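# Tuck an end-wall flap's tabs into the box floor slots

## Task

Fold over the top flap of the box's upright end wall and push both of its tabs all the way down into the slots in the box floor. At the end, that end wall and both long walls must stand upright, the corner flaps at that end must be folded inward, and the box must rest on its base. All of this must hold without the robot supporting anything.

## Robot and tools

Robot: two arms, left_arm and right_arm, each with a parallel two-finger gripper. The arm bases sit at (-0.008, +0.289, 0) m for left_arm and (-0.048, -0.342, 0) m for right_arm, both almost unrotated. The two names are labels only and do not match image sides.

Frame: all positions use one scene frame. The origin is on the table top midway between the arms. +x points out over the table, +z points up, and left_arm is on the +y side. The gripper's fingers extend along its own +z axis and close along its own y axis. end_effector_position is the point between the finger pads, about 1 cm short of the fingertips. Reported hand positions can be slightly wrong, more so at long reach. Arms usually settle a centimetre or more away from the command, mostly too low.

Row format (shared by execute_actions and move): one flat list of 16 numbers covering both arms, in this order: left x, y, z, qw, qx, qy, qz, opening, then the same eight for the right arm. Send all 16 even if one arm stays still. x, y, z are an absolute target position in metres, and the quaternion (w first) is an absolute target orientation, both in the scene frame. They are not offsets. Opening ranges from -1 (closed) to +1 (fully open, 0.094 m). To hold an arm steady, repeat its last reported position with the quaternion you had been sending, not the drifted one read back. Each control step the controller clips the target to within 70 mm and 16 degrees of the measured pose, and position has priority over orientation. A target more than 0.6 m from the last reported position along any gripper axis is refused and nothing moves.

execute_actions: argument "actions" is a list with zero or one item. An empty list just returns the state. {"rows": [...], "steps": n} runs up to 15 steps of 1/30 s each, one row per step, repeating the last row if rows run out (default 15). {"steps": n} alone is a wait of up to 300 steps counted from the previous result. Optional "pictures": true/false controls whether camera images come back. After an action, each arm continues only toward its last clipped pose, so check the result and send the remainder.

move: "target" is one 16-number row as above. "speed" is the top path speed in m/s, from 0.002 to 0.5, default 0.25, with turning limited to twice that in rad/s. Both grippers travel straight lines that finish together, taking 0.5 to 10 s and stopping early at 10 s. Openings are applied at the start. Paths ignore obstacles and the other arm, and the hand can lag, stray or overshoot the speed. The result ends with a move: line giving the outcome (done, off_target, moving, held, fault), any limits that acted (paced means the target was clipped, held means some steps were blocked), and each gripper's distance from its target.

wait: "seconds" from 0 to 10. Lets physics run with no new command; moving fingers keep going.

zoom_image: "camera" is one of cam_head_left, cam_head_right, cam_high, cam_low, cam_left_wrist, cam_right_wrist. "region" is [x0, y0, x1, y1] in image pixels from the top-left, at most 504 by 504. It enlarges the latest picture. read_manual returns only licence text. finished_scene takes "scene", the current scene number, and ends it irreversibly.

Results: a state line with each gripper's position and quaternion; grip_measured (the finger opening on the command scale); joint positions, where the last value is the opening in metres; joint torques, which are noisy and offset; a Hand target line showing where the controller is driving each gripper. "pose unreachable" means the clearance check altered or blocked that arm's command. HELD marks steps where a command was not sent. FAULT or OVER-TEMPERATURE FAULT means an arm stopped. MOTOR HOT warns from 75 °C. At 90 °C the arm pauses for 10 s, and at 100 °C it goes limp and falls. Joint limits (rad): waist -2.618..3.054, shoulder 0..3.142, elbow 0..3.142, wrist pitch -1.571..1.571, wrist yaw -1.571..1.571, wrist roll -2.094..2.094.

Gripping: to hold something, command an opening about 0.03 below grip_measured. A smaller gap grips more gently. Pads push roughly 50 to 62 N, and less on parts under 2 mm thick.

The scene keeps running while the operator composes a reply. Occasionally something may tug a held part or nudge a loose object.

Avoid: knocking anything off the table, which fails the job. Also avoid letting the arms collide or press on each other, slamming or jabbing the box, and dropping parts. Contact is harder when moves are faster or targets lie deeper past the surface. Long loaded holds heat the motors. Before finishing, release the box and confirm that the flap, tabs and walls stay in place unaided.

Each tool is called after "Emit:" as a command line: name --argument value for each argument, lists and objects as JSON in quotes; but a table of rows of numbers goes row by row, as --pt "numbers of a row", without its own name.

## Session

Emit:
execute_actions --actions '[]'

Scene clock: 0.00 s of 4500.00 s.
left_arm: end_effector_position=(+0.3772, +0.2743, +0.4091) grip_measured=-0.400 end_effector_quat_wxyz=(+0.710, +0.016, +0.704, -0.016) | right_arm: end_effector_position=(+0.3363, -0.3297, +0.4109) grip_measured=+1.000 end_effector_quat_wxyz=(+0.709, -0.017, +0.705, +0.005)
Joint positions: left_arm=[-0.008  1.063  1.054  0.017  0.006  0.     0.028] | right_arm=[-0.009  1.06   1.062  0.005 -0.002 -0.016  0.094]
Joint velocities: left_arm=[-0.017 -0.022 -0.017 -0.051  0.051  0.007 -0.   ] | right_arm=[-0.002  0.007 -0.027 -0.007  0.037 -0.007  0.   ]
Joint torques (N m, as the arm reports them, + toward a larger angle): no reading
Hand target (left_arm): +0.375, +0.274, +0.410; +0.709, +0.015, +0.705, -0.016
Hand target (right_arm): +0.333, -0.330, +0.418; +0.715, -0.016, +0.699, +0.006

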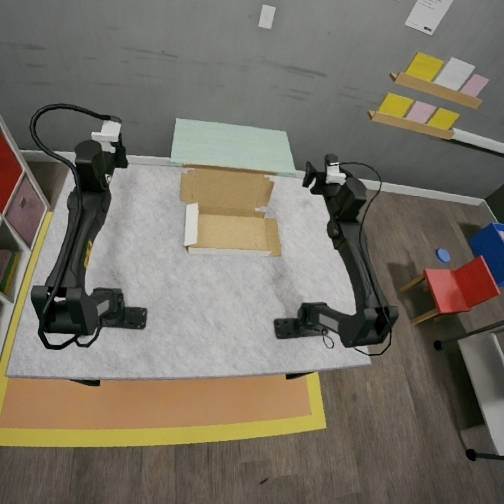

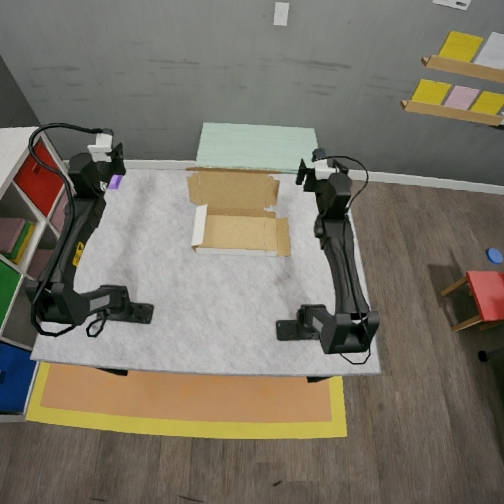

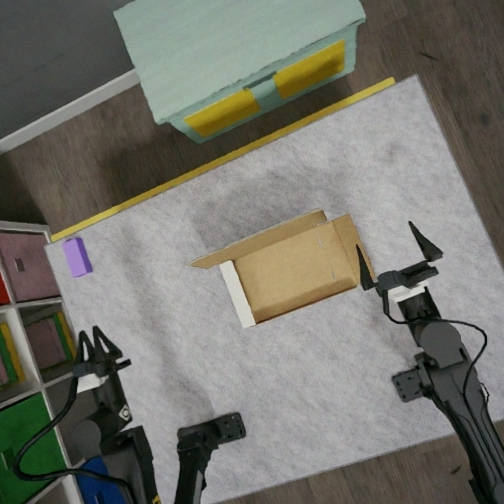

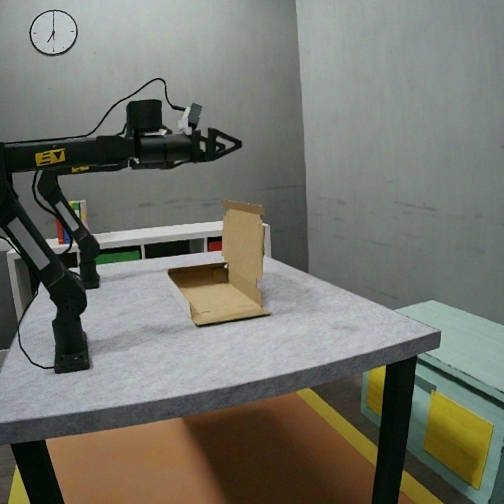

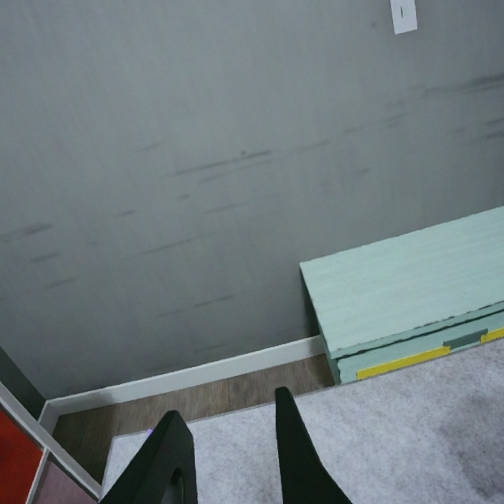

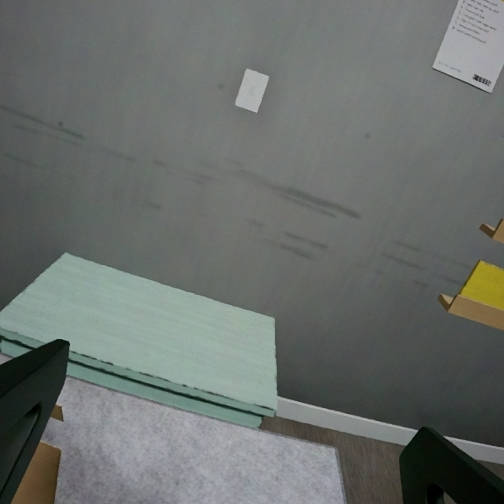

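Emit:
zoom_image --camera "cam_high" --region '[170,180,410,350]'

Emit:
zoom_image --camera "cam_low" --region '[140,180,300,340]'

Emit:
zoom_image --camera "cam_head_right" --region '[170,150,320,280]'

Region (170, 180, 410, 350) of cam_high's 504x504 image, scaled by 2.100, with more detail than that image has; it fills the top 357 rows of this view, and the rest is white.

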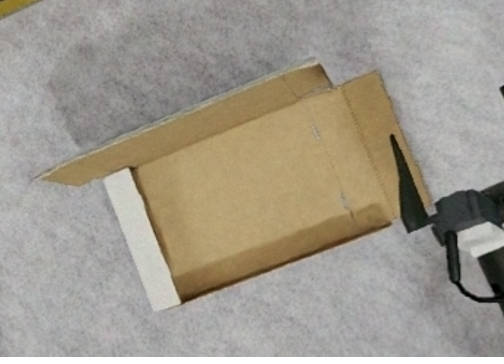

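Region (140, 180, 300, 340) of cam_low's 504x504 image, scaled by 3.150, with more detail than that image has.

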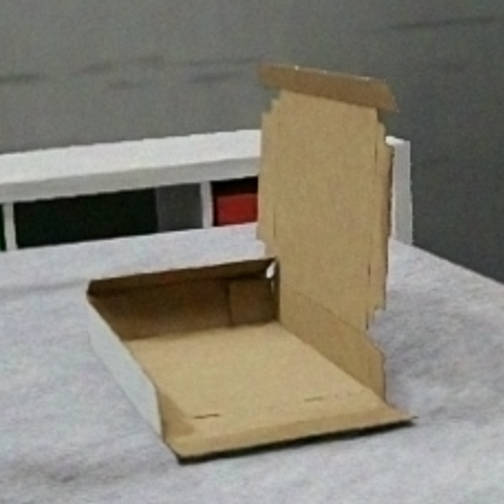

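Region (170, 150, 320, 280) of cam_head_right's 504x504 image, scaled by 3.360, with more detail than that image has; it fills the top 437 rows of this view, and the rest is white.

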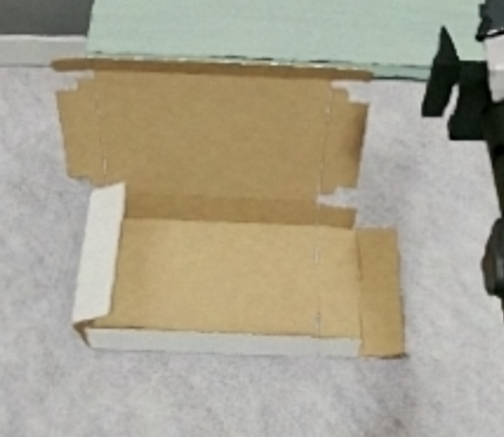

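Emit:
move --target '[0.3,0.14,0.3,0,0,1,0,-0.4,0.2,-0.4,0.35,0.709,-0.017,0.705,0.005,1]'

Scene clock: 19.23 s of 4500.00 s.
left_arm: end_effector_position=(+0.3053, +0.1355, +0.3067) grip_measured=-0.399 end_effector_quat_wxyz=(+0.198, +0.008, +0.976, -0.089) | right_arm: end_effector_position=(+0.2014, -0.4017, +0.3564) grip_measured=+1.000 end_effector_quat_wxyz=(+0.710, -0.020, +0.703, +0.002)
Joint positions: left_arm=[-0.437  1.653  2.05  -1.532 -0.016 -0.447  0.028] | right_arm=[-0.788  0.542  0.705 -0.149 -0.78  -0.016  0.094]
Joint velocities: left_arm=[ 0.007 -0.002  0.007  0.022  0.037 -0.007 -0.002] | right_arm=[-0.002 -0.002  0.007  0.051 -0.051  0.037  0.   ]
Joint torques (N m, as the arm reports them, + toward a larger angle): left_arm=[ 0.61 -6.01  4.8   0.9   0.12 -0.01] | right_arm=[-1.03  0.09  6.87  1.38 -0.13 -0.05]
Hand target (left_arm): +0.301, +0.138, +0.296; +0.174, +0.002, +0.981, -0.084
Hand target (right_arm): +0.198, -0.400, +0.351; +0.708, -0.019, +0.706, +0.003
Off the commanded pose (left_arm): 0.010 m, 25 deg; orientation clipped at the last step of the last action.
Off the commanded pose (right_arm): 0.007 m, 1 deg.
joint sent to its limit (left arm) — the command would take joint 4 (wrist pitch) past its lower limit, so that joint was sent only as far as its limit.
After step 90, 12.40 s passed at rest.
move: off_target (left_arm); limits=paced

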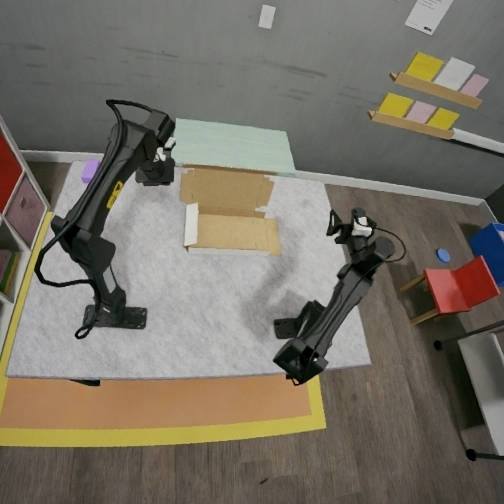

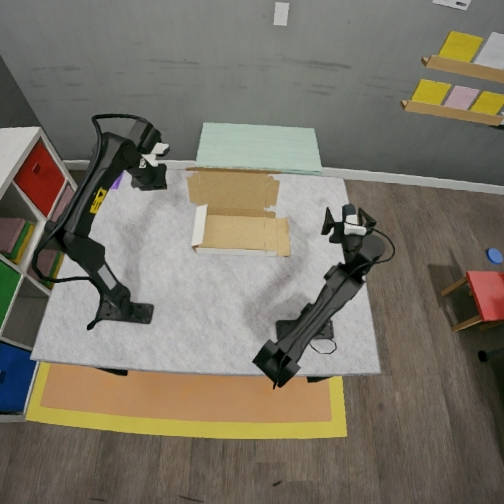

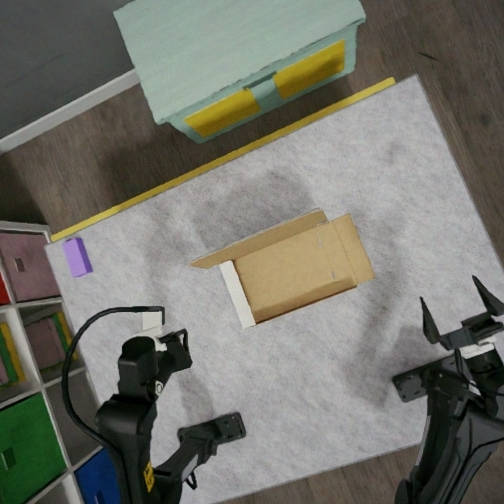

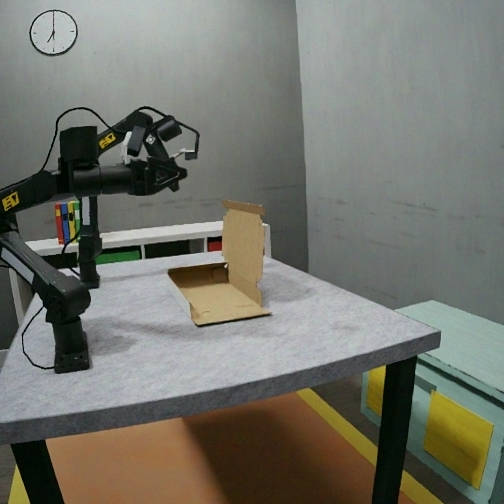

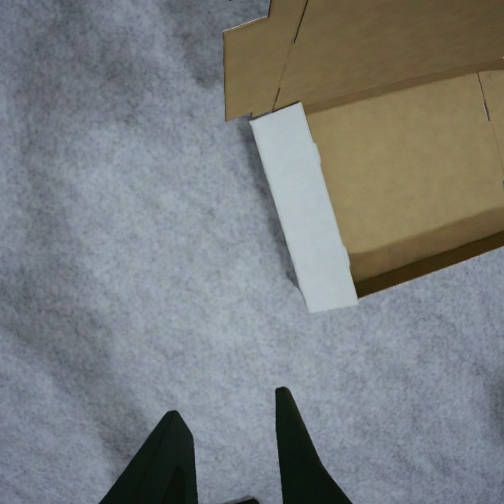

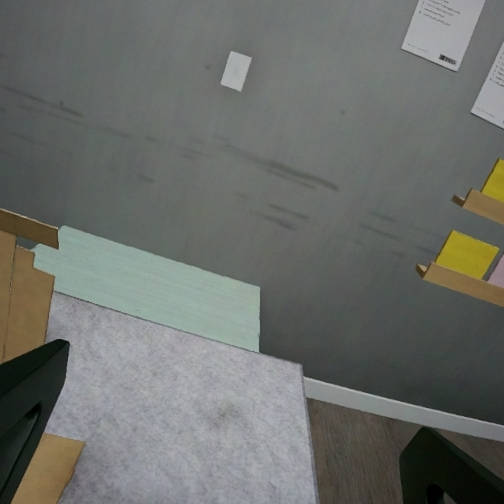

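Emit:
move --target '[0.32,0.1,0.17,0,0,1,0,-0.4,0.2,-0.4,0.35,0.709,-0.017,0.705,0.005,1]'

Scene clock: 26.63 s of 4500.00 s.
left_arm: end_effector_position=(+0.3260, +0.1005, +0.1677) grip_measured=-0.400 end_effector_quat_wxyz=(+0.014, +0.000, +1.000, -0.004) | right_arm: end_effector_position=(+0.2014, -0.4014, +0.3563) grip_measured=+1.000 end_effector_quat_wxyz=(+0.710, -0.020, +0.704, +0.003)
Joint positions: left_arm=[-0.49   2.007  1.999 -1.535 -0.008 -0.519  0.028] | right_arm=[-0.788  0.542  0.705 -0.15  -0.782 -0.016  0.094]
Joint velocities: left_arm=[ 0.007 -0.007  0.007 -0.037  0.022 -0.022 -0.001] | right_arm=[ 0.002 -0.002 -0.012  0.007  0.007 -0.022  0.   ]
Joint torques (N m, as the arm reports them, + toward a larger angle): left_arm=[ -0.65 -10.88   6.39   0.27   0.09  -0.07] | right_arm=[0.4  0.53 6.31 1.5  0.05 0.02]
Hand target (left_arm): +0.319, +0.100, +0.167; +0.003, -0.001, +1.000, -0.002
Hand target (right_arm): +0.200, -0.400, +0.350; +0.709, -0.017, +0.705, +0.005
Off the commanded pose (left_arm): 0.006 m, 2 deg.
Off the commanded pose (right_arm): 0.007 m, 1 deg.
joint sent to its limit (left arm) — the command would take joint 4 (wrist pitch) past its lower limit, so that joint was sent only as far as its limit.
After step 90, 3.10 s passed at rest.
move: done

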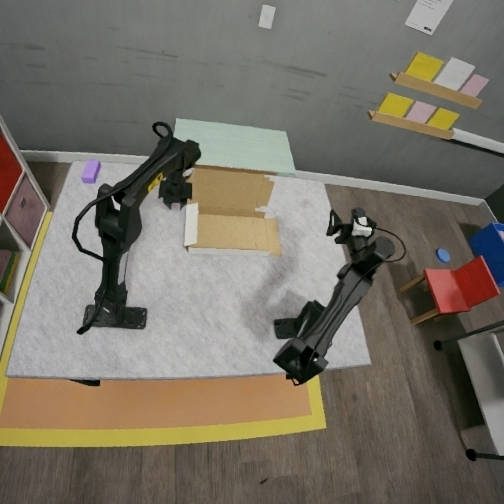

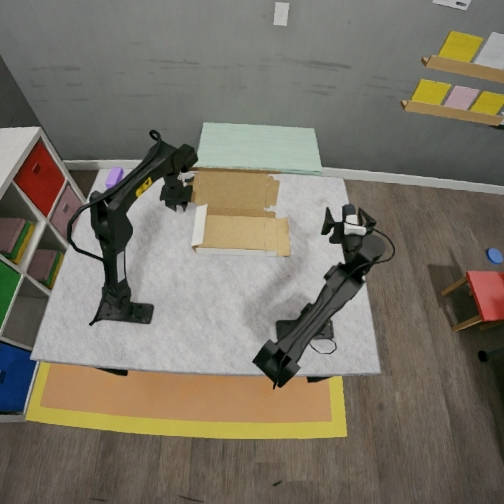

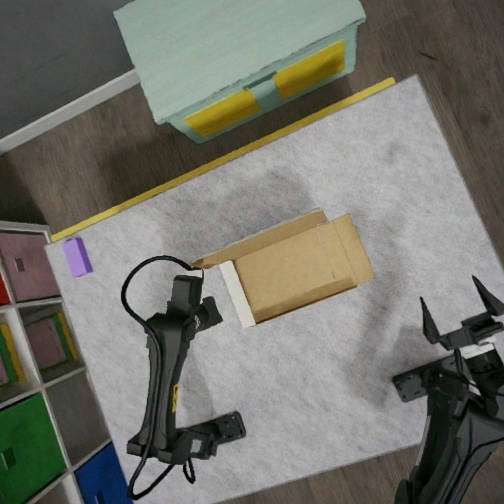

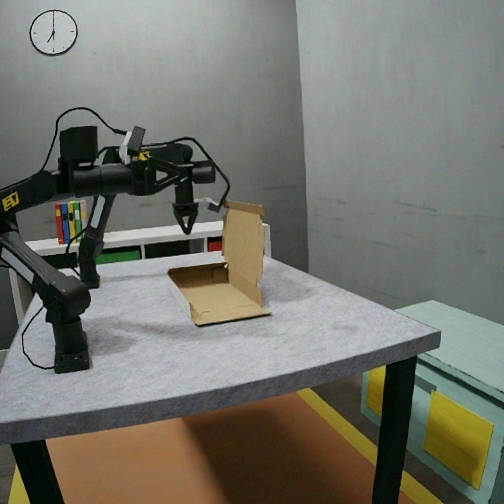

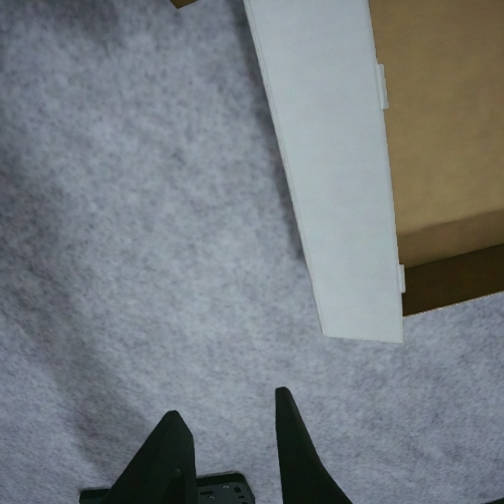

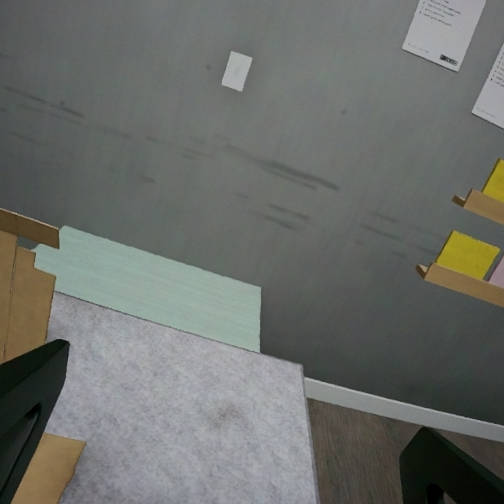

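Emit:
move --target '[0.36,0.08,0.13,0.30,-0.067,0.952,0.021,1,0.2,-0.4,0.35,0.709,-0.017,0.705,0.005,1]'

Scene clock: 41.83 s of 4500.00 s.
left_arm: end_effector_position=(+0.3600, +0.0768, +0.1278) grip_measured=+0.998 end_effector_quat_wxyz=(+0.288, -0.060, +0.956, +0.020) | right_arm: end_effector_position=(+0.2014, -0.4014, +0.3563) grip_measured=+1.000 end_effector_quat_wxyz=(+0.710, -0.020, +0.704, +0.003)
Joint positions: left_arm=[-0.667  1.776  1.39  -0.763 -0.419 -0.732  0.094] | right_arm=[-0.788  0.542  0.705 -0.15  -0.782 -0.016  0.094]
Joint velocities: left_arm=[-0.002  0.002  0.007  0.007 -0.037 -0.037 -0.   ] | right_arm=[-0.007 -0.007 -0.007  0.022  0.051 -0.007  0.   ]
Joint torques (N m, as the arm reports them, + toward a larger angle): left_arm=[ -0.53 -10.69   5.88   1.13  -0.5   -0.05] | right_arm=[0.4  0.53 6.31 1.51 0.05 0.02]
Hand target (left_arm): +0.359, +0.079, +0.131; +0.299, -0.066, +0.952, +0.021
Hand target (right_arm): +0.200, -0.400, +0.350; +0.709, -0.017, +0.705, +0.005
Off the commanded pose (left_arm): 0.004 m, 2 deg.
Off the commanded pose (right_arm): 0.007 m, 1 deg.
After step 90, 10.27 s passed at rest.
move: done

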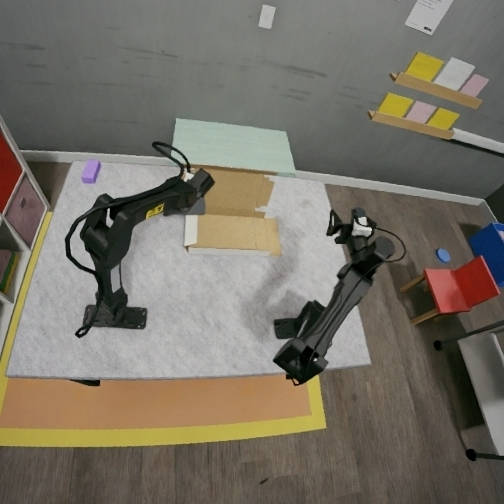

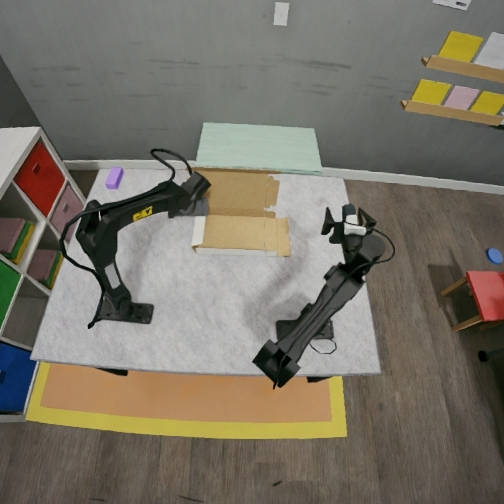

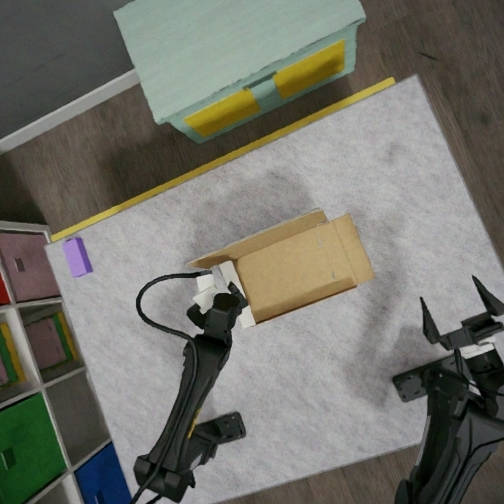

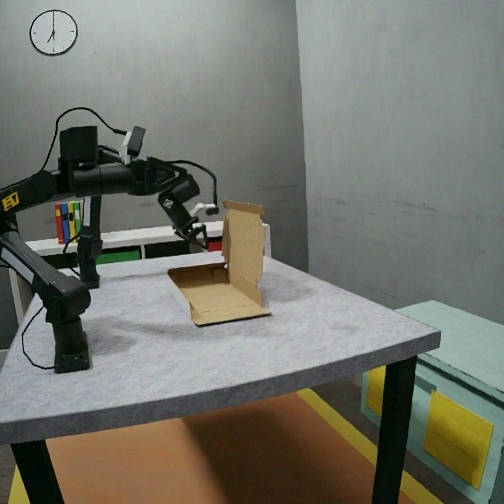

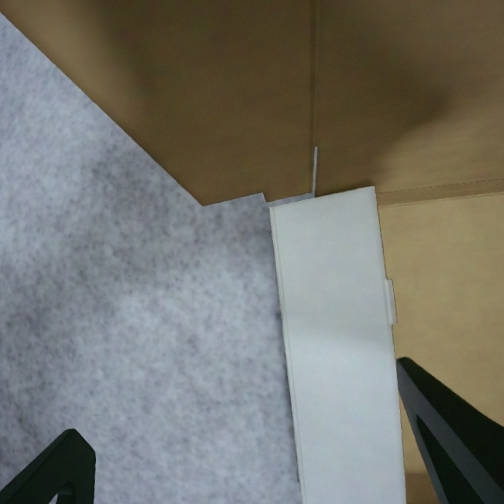

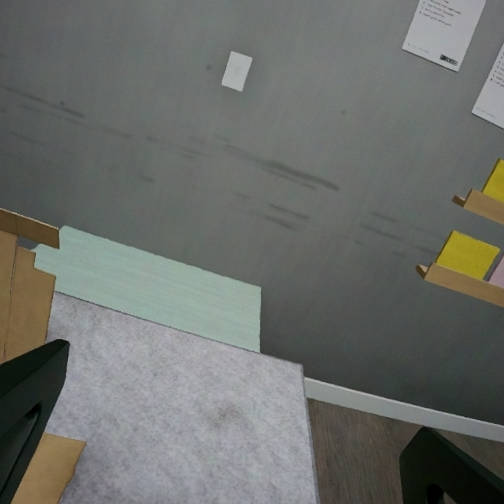

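Emit:
move --target '[0.37,0.097,0.075,0.30,-0.067,0.952,0.021,1,0.2,-0.4,0.35,0.709,-0.017,0.705,0.005,1]' --speed 0.08

Scene clock: 47.07 s of 4500.00 s.
left_arm: end_effector_position=(+0.3710, +0.0938, +0.0837) grip_measured=+0.998 end_effector_quat_wxyz=(+0.305, -0.069, +0.950, +0.016) | right_arm: end_effector_position=(+0.2014, -0.4014, +0.3563) grip_measured=+1.000 end_effector_quat_wxyz=(+0.710, -0.020, +0.704, +0.003)
Joint positions: left_arm=[-0.619  1.787  1.202 -0.511 -0.419 -0.691  0.094] | right_arm=[-0.788  0.542  0.705 -0.15  -0.782 -0.016  0.094]
Joint velocities: left_arm=[-0.007  0.007 -0.007  0.007 -0.037 -0.037  0.002] | right_arm=[ 0.007  0.007 -0.007 -0.007  0.037 -0.051  0.   ]
Joint torques (N m, as the arm reports them, + toward a larger angle): left_arm=[ 0.43 -8.53  5.93  1.21 -0.24  0.12] | right_arm=[0.39 0.52 6.31 1.51 0.05 0.01]
Hand target (left_arm): +0.370, +0.098, +0.075; +0.300, -0.067, +0.951, +0.021
Hand target (right_arm): +0.200, -0.400, +0.350; +0.709, -0.017, +0.705, +0.005
Off the commanded pose (left_arm): 0.009 m, 1 deg.
Off the commanded pose (right_arm): 0.007 m, 1 deg.
After step 90, 0.93 s passed at rest.
move: done

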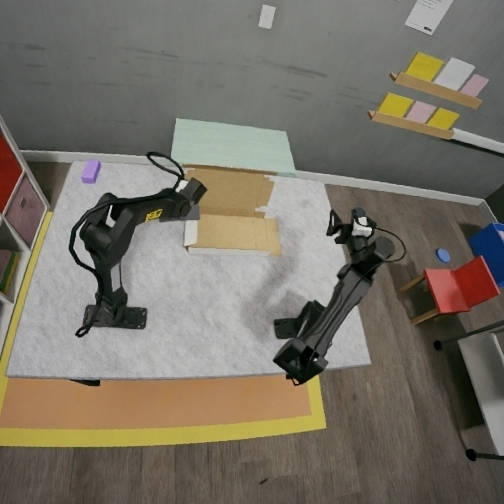

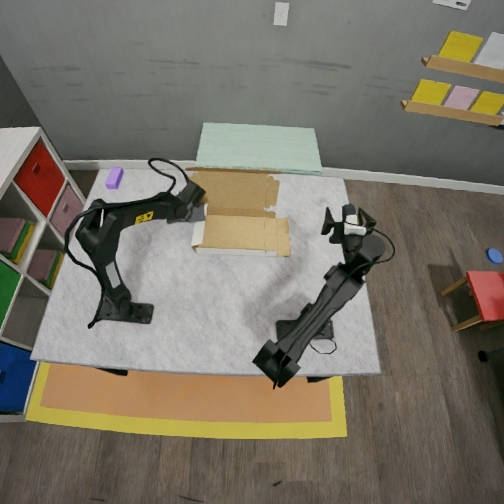

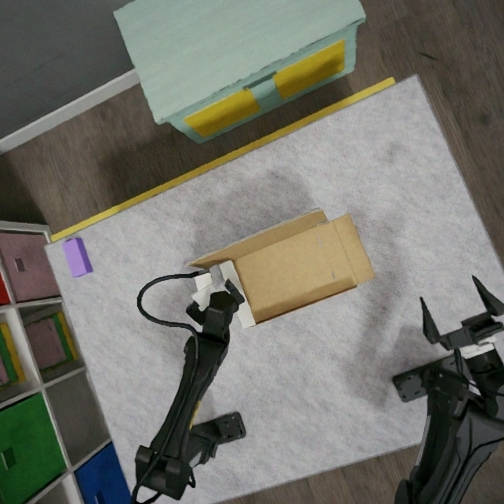

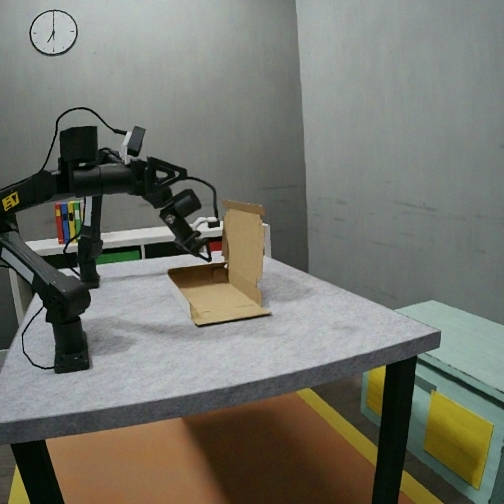

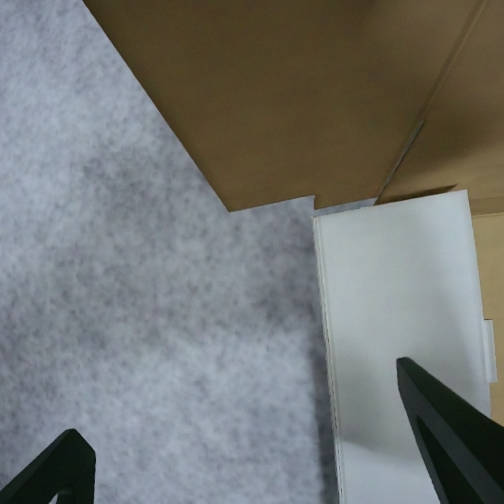

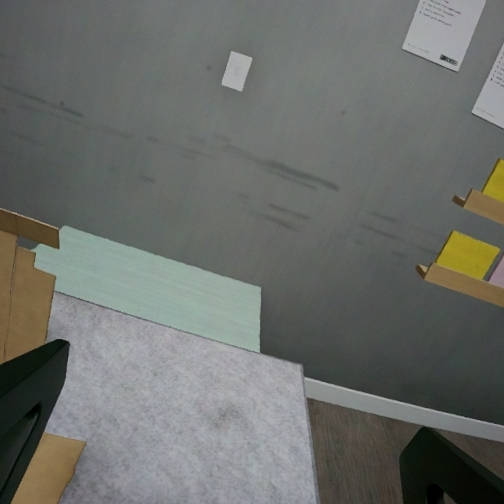

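Emit:
move --target '[0.365,0.088,0.04,0.30,-0.067,0.952,0.021,1,0.2,-0.4,0.35,0.709,-0.017,0.705,0.005,1]' --speed 0.04

Scene clock: 52.37 s of 4500.00 s.
left_arm: end_effector_position=(+0.3765, +0.0846, +0.0651) grip_measured=+0.998 end_effector_quat_wxyz=(+0.325, -0.077, +0.943, +0.002) | right_arm: end_effector_position=(+0.2014, -0.4014, +0.3563) grip_measured=+1.000 end_effector_quat_wxyz=(+0.710, -0.020, +0.704, +0.003)
Joint positions: left_arm=[-0.634  1.824  1.144 -0.373 -0.432 -0.71   0.094] | right_arm=[-0.788  0.542  0.705 -0.15  -0.782 -0.016  0.094]
Joint velocities: left_arm=[-0.017  0.012  0.007  0.037 -0.022  0.007 -0.001] | right_arm=[-0.022 -0.007  0.002 -0.095  0.066 -0.037  0.   ]
Joint torques (N m, as the arm reports them, + toward a larger angle): left_arm=[-0.87 -6.73  4.7   1.04 -0.24  0.02] | right_arm=[0.4  0.52 6.32 1.51 0.04 0.02]
Hand target (left_arm): +0.364, +0.089, +0.041; +0.300, -0.067, +0.951, +0.021
Hand target (right_arm): +0.200, -0.400, +0.350; +0.709, -0.017, +0.705, +0.005
Off the commanded pose (left_arm): 0.028 m, 4 deg.
Off the commanded pose (right_arm): 0.007 m, 1 deg.
After step 90, 0.90 s passed at rest.
move: off_target (left_arm)

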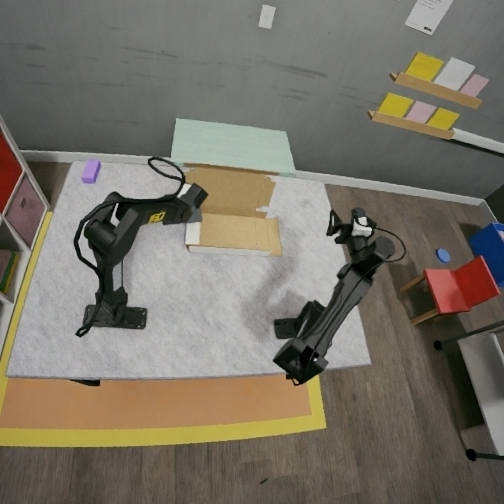

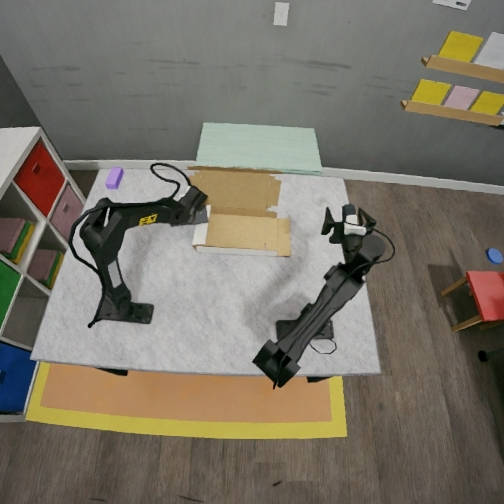

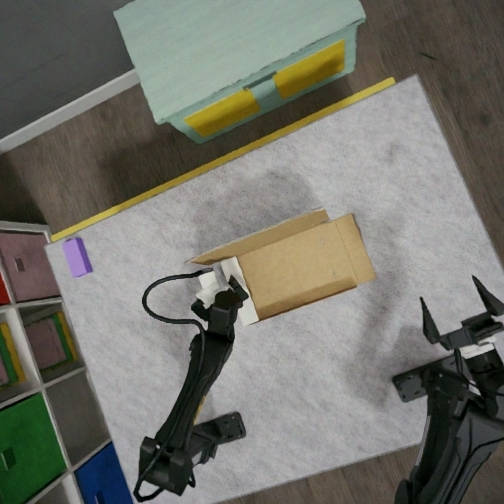

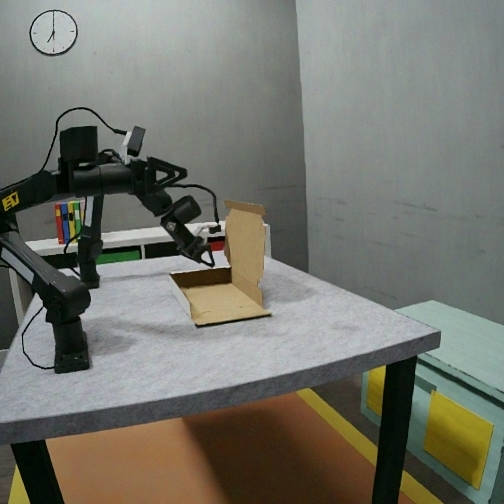

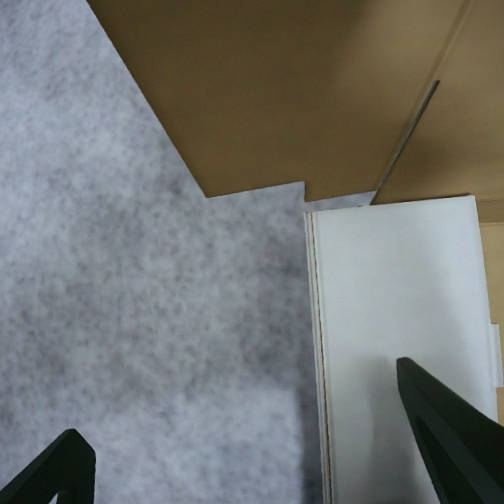

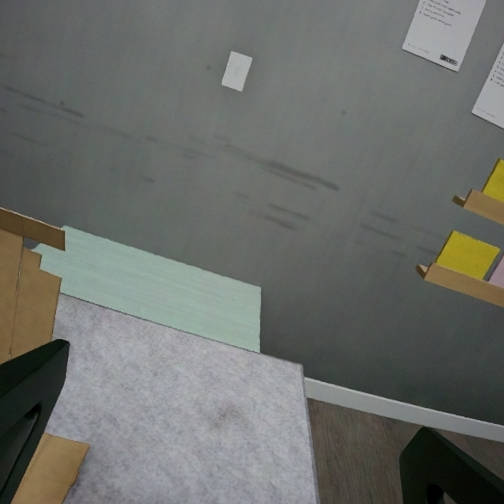

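Emit:
move --target '[0.372,0.068,0.078,0.30,-0.067,0.952,0.021,1,0.2,-0.4,0.35,0.709,-0.017,0.705,0.005,1]' --speed 0.06

Emit:
move --target '[0.372,0.068,0.045,0.30,-0.067,0.952,0.021,1,0.2,-0.4,0.35,0.709,-0.017,0.705,0.005,1]' --speed 0.04

Scene clock: 58.93 s of 4500.00 s.
left_arm: end_effector_position=(+0.3712, +0.0699, +0.0762) grip_measured=+0.998 end_effector_quat_wxyz=(+0.301, -0.065, +0.951, +0.015) | right_arm: end_effector_position=(+0.2014, -0.4014, +0.3563) grip_measured=+1.000 end_effector_quat_wxyz=(+0.710, -0.020, +0.704, +0.003)
Joint positions: left_arm=[-0.668  1.856  1.265 -0.531 -0.433 -0.734  0.094] | right_arm=[-0.788  0.542  0.705 -0.15  -0.782 -0.016  0.094]
Joint velocities: left_arm=[-0.017 -0.012  0.007 -0.051  0.037 -0.022  0.   ] | right_arm=[-0.012 -0.012  0.002 -0.007 -0.037 -0.022  0.   ]
Joint torques (N m, as the arm reports them, + toward a larger angle): left_arm=[-0.61 -8.77  9.95  0.89 -0.37 -0.09] | right_arm=[0.39 0.52 6.32 1.5  0.05 0.01]
Hand target (left_arm): +0.372, +0.068, +0.078; +0.300, -0.067, +0.951, +0.021
Hand target (right_arm): +0.200, -0.400, +0.350; +0.709, -0.017, +0.705, +0.005
Off the commanded pose (left_arm): 0.003 m, 1 deg.
Off the commanded pose (right_arm): 0.007 m, 1 deg.
After step 90, 2.40 s passed at rest.
move: done

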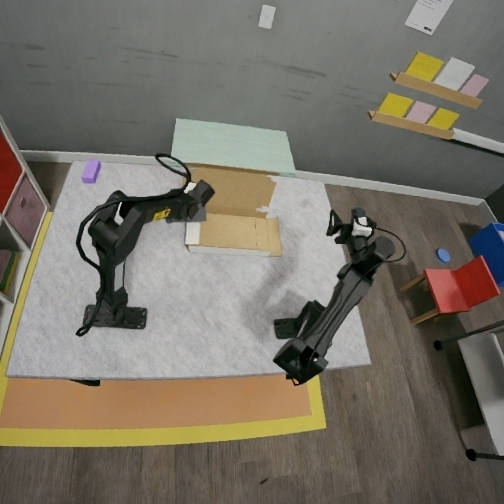

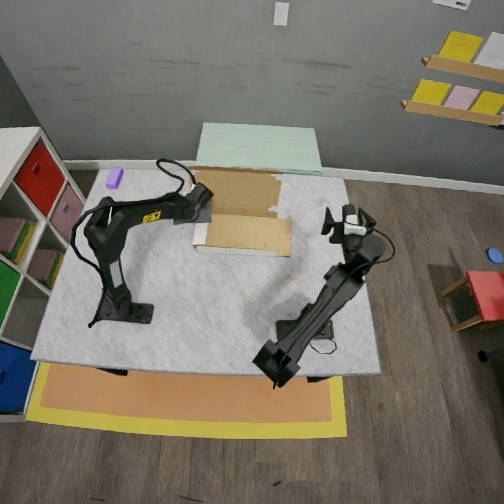

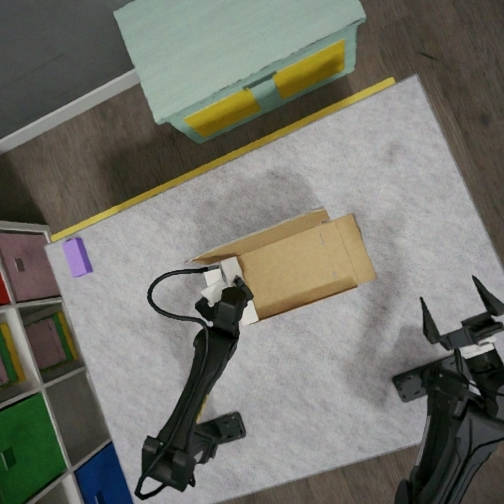

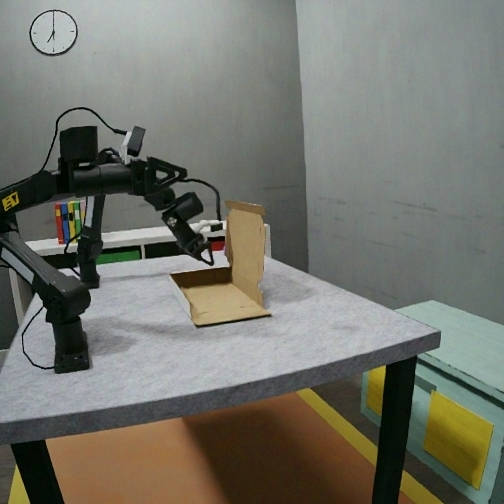

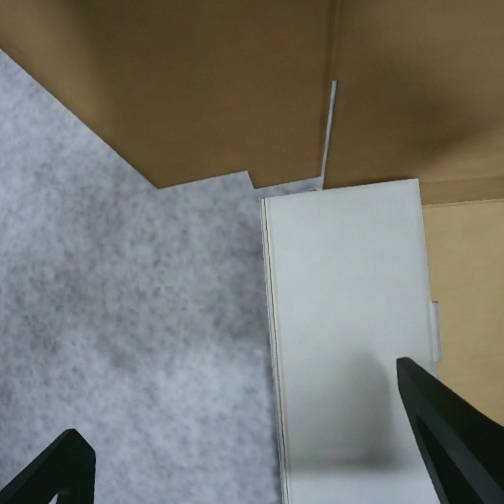

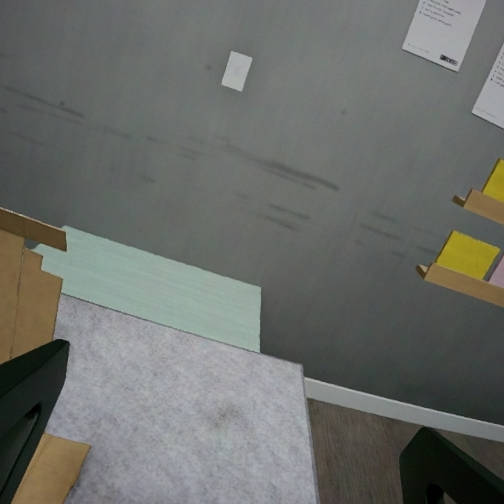

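Scene clock: 60.03 s of 4500.00 s.
left_arm: end_effector_position=(+0.3791, +0.0638, +0.0641) grip_measured=+0.998 end_effector_quat_wxyz=(+0.314, -0.071, +0.947, +0.004) | right_arm: end_effector_position=(+0.2014, -0.4014, +0.3563) grip_measured=+1.000 end_effector_quat_wxyz=(+0.710, -0.020, +0.704, +0.003)
Joint positions: left_arm=[-0.668  1.888  1.24  -0.439 -0.436 -0.738  0.094] | right_arm=[-0.788  0.542  0.705 -0.15  -0.782 -0.016  0.094]
Joint velocities: left_arm=[ 0.007 -0.007  0.002 -0.022 -0.022  0.037  0.   ] | right_arm=[ 0.002 -0.002 -0.002  0.037 -0.095 -0.007  0.   ]
Joint torques (N m, as the arm reports them, + toward a larger angle): left_arm=[-0.43 -7.93  5.11  1.16 -0.32  0.  ] | right_arm=[0.4  0.52 6.31 1.51 0.04 0.01]
Hand target (left_arm): +0.371, +0.068, +0.045; +0.300, -0.067, +0.951, +0.021
Hand target (right_arm): +0.200, -0.400, +0.350; +0.709, -0.017, +0.705, +0.005
Off the commanded pose (left_arm): 0.021 m, 3 deg.
Off the commanded pose (right_arm): 0.007 m, 1 deg.
move: off_target (left_arm)

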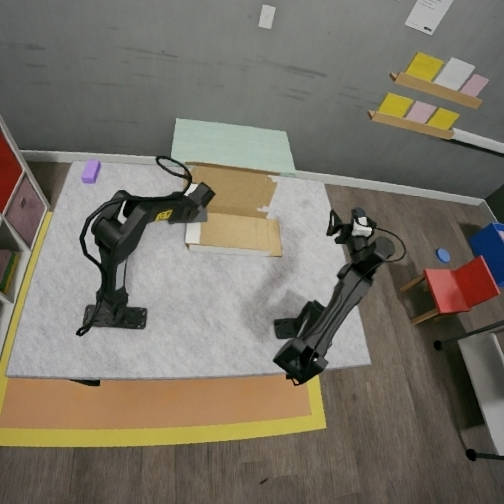

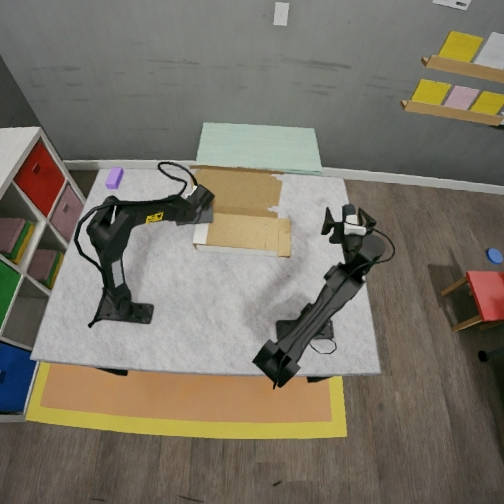

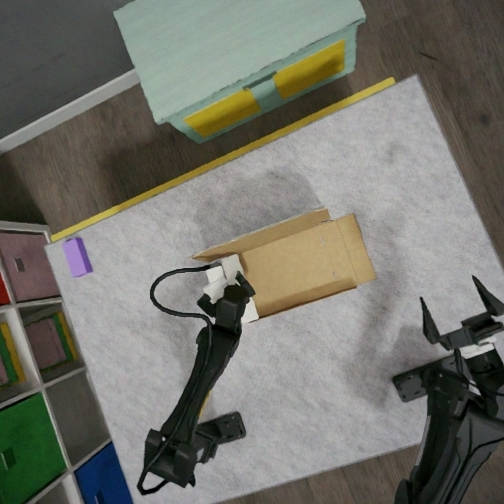

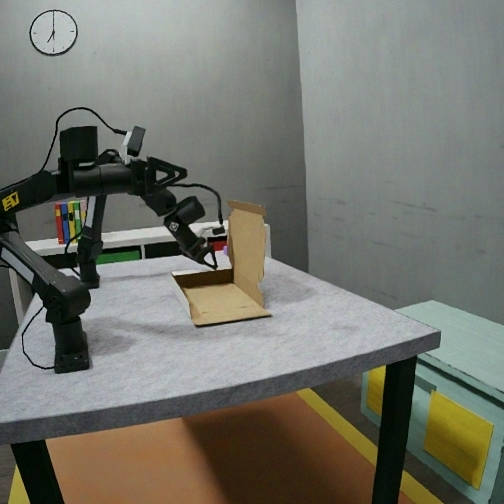

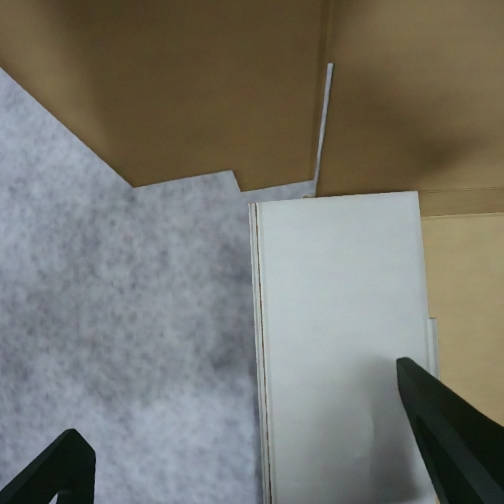

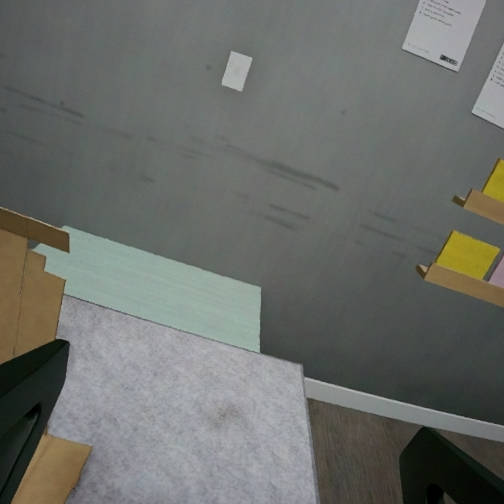

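Emit:
zoom_image --camera "cam_low" --region '[150,210,270,330]'

Emit:
zoom_image --camera "cam_high" --region '[180,230,300,350]'

Region (150, 210, 270, 330) of cam_low's 504x504 image, scaled by 4.200, with more detail than that image has.

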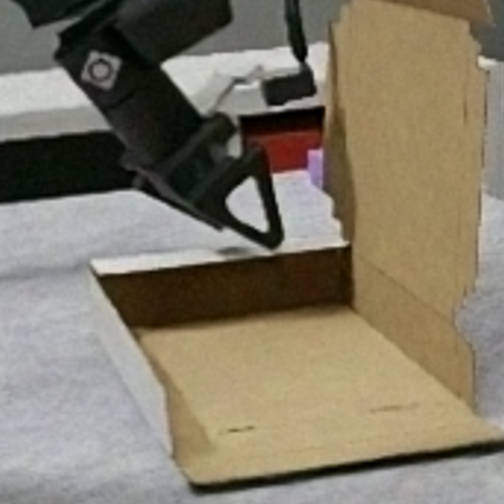

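Region (180, 230, 300, 350) of cam_high's 504x504 image, scaled by 4.200, with more detail than that image has.

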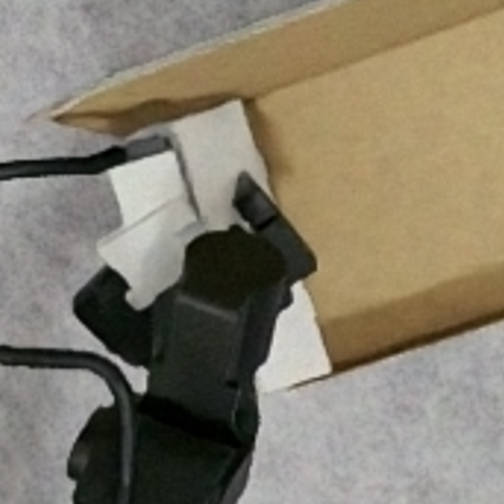

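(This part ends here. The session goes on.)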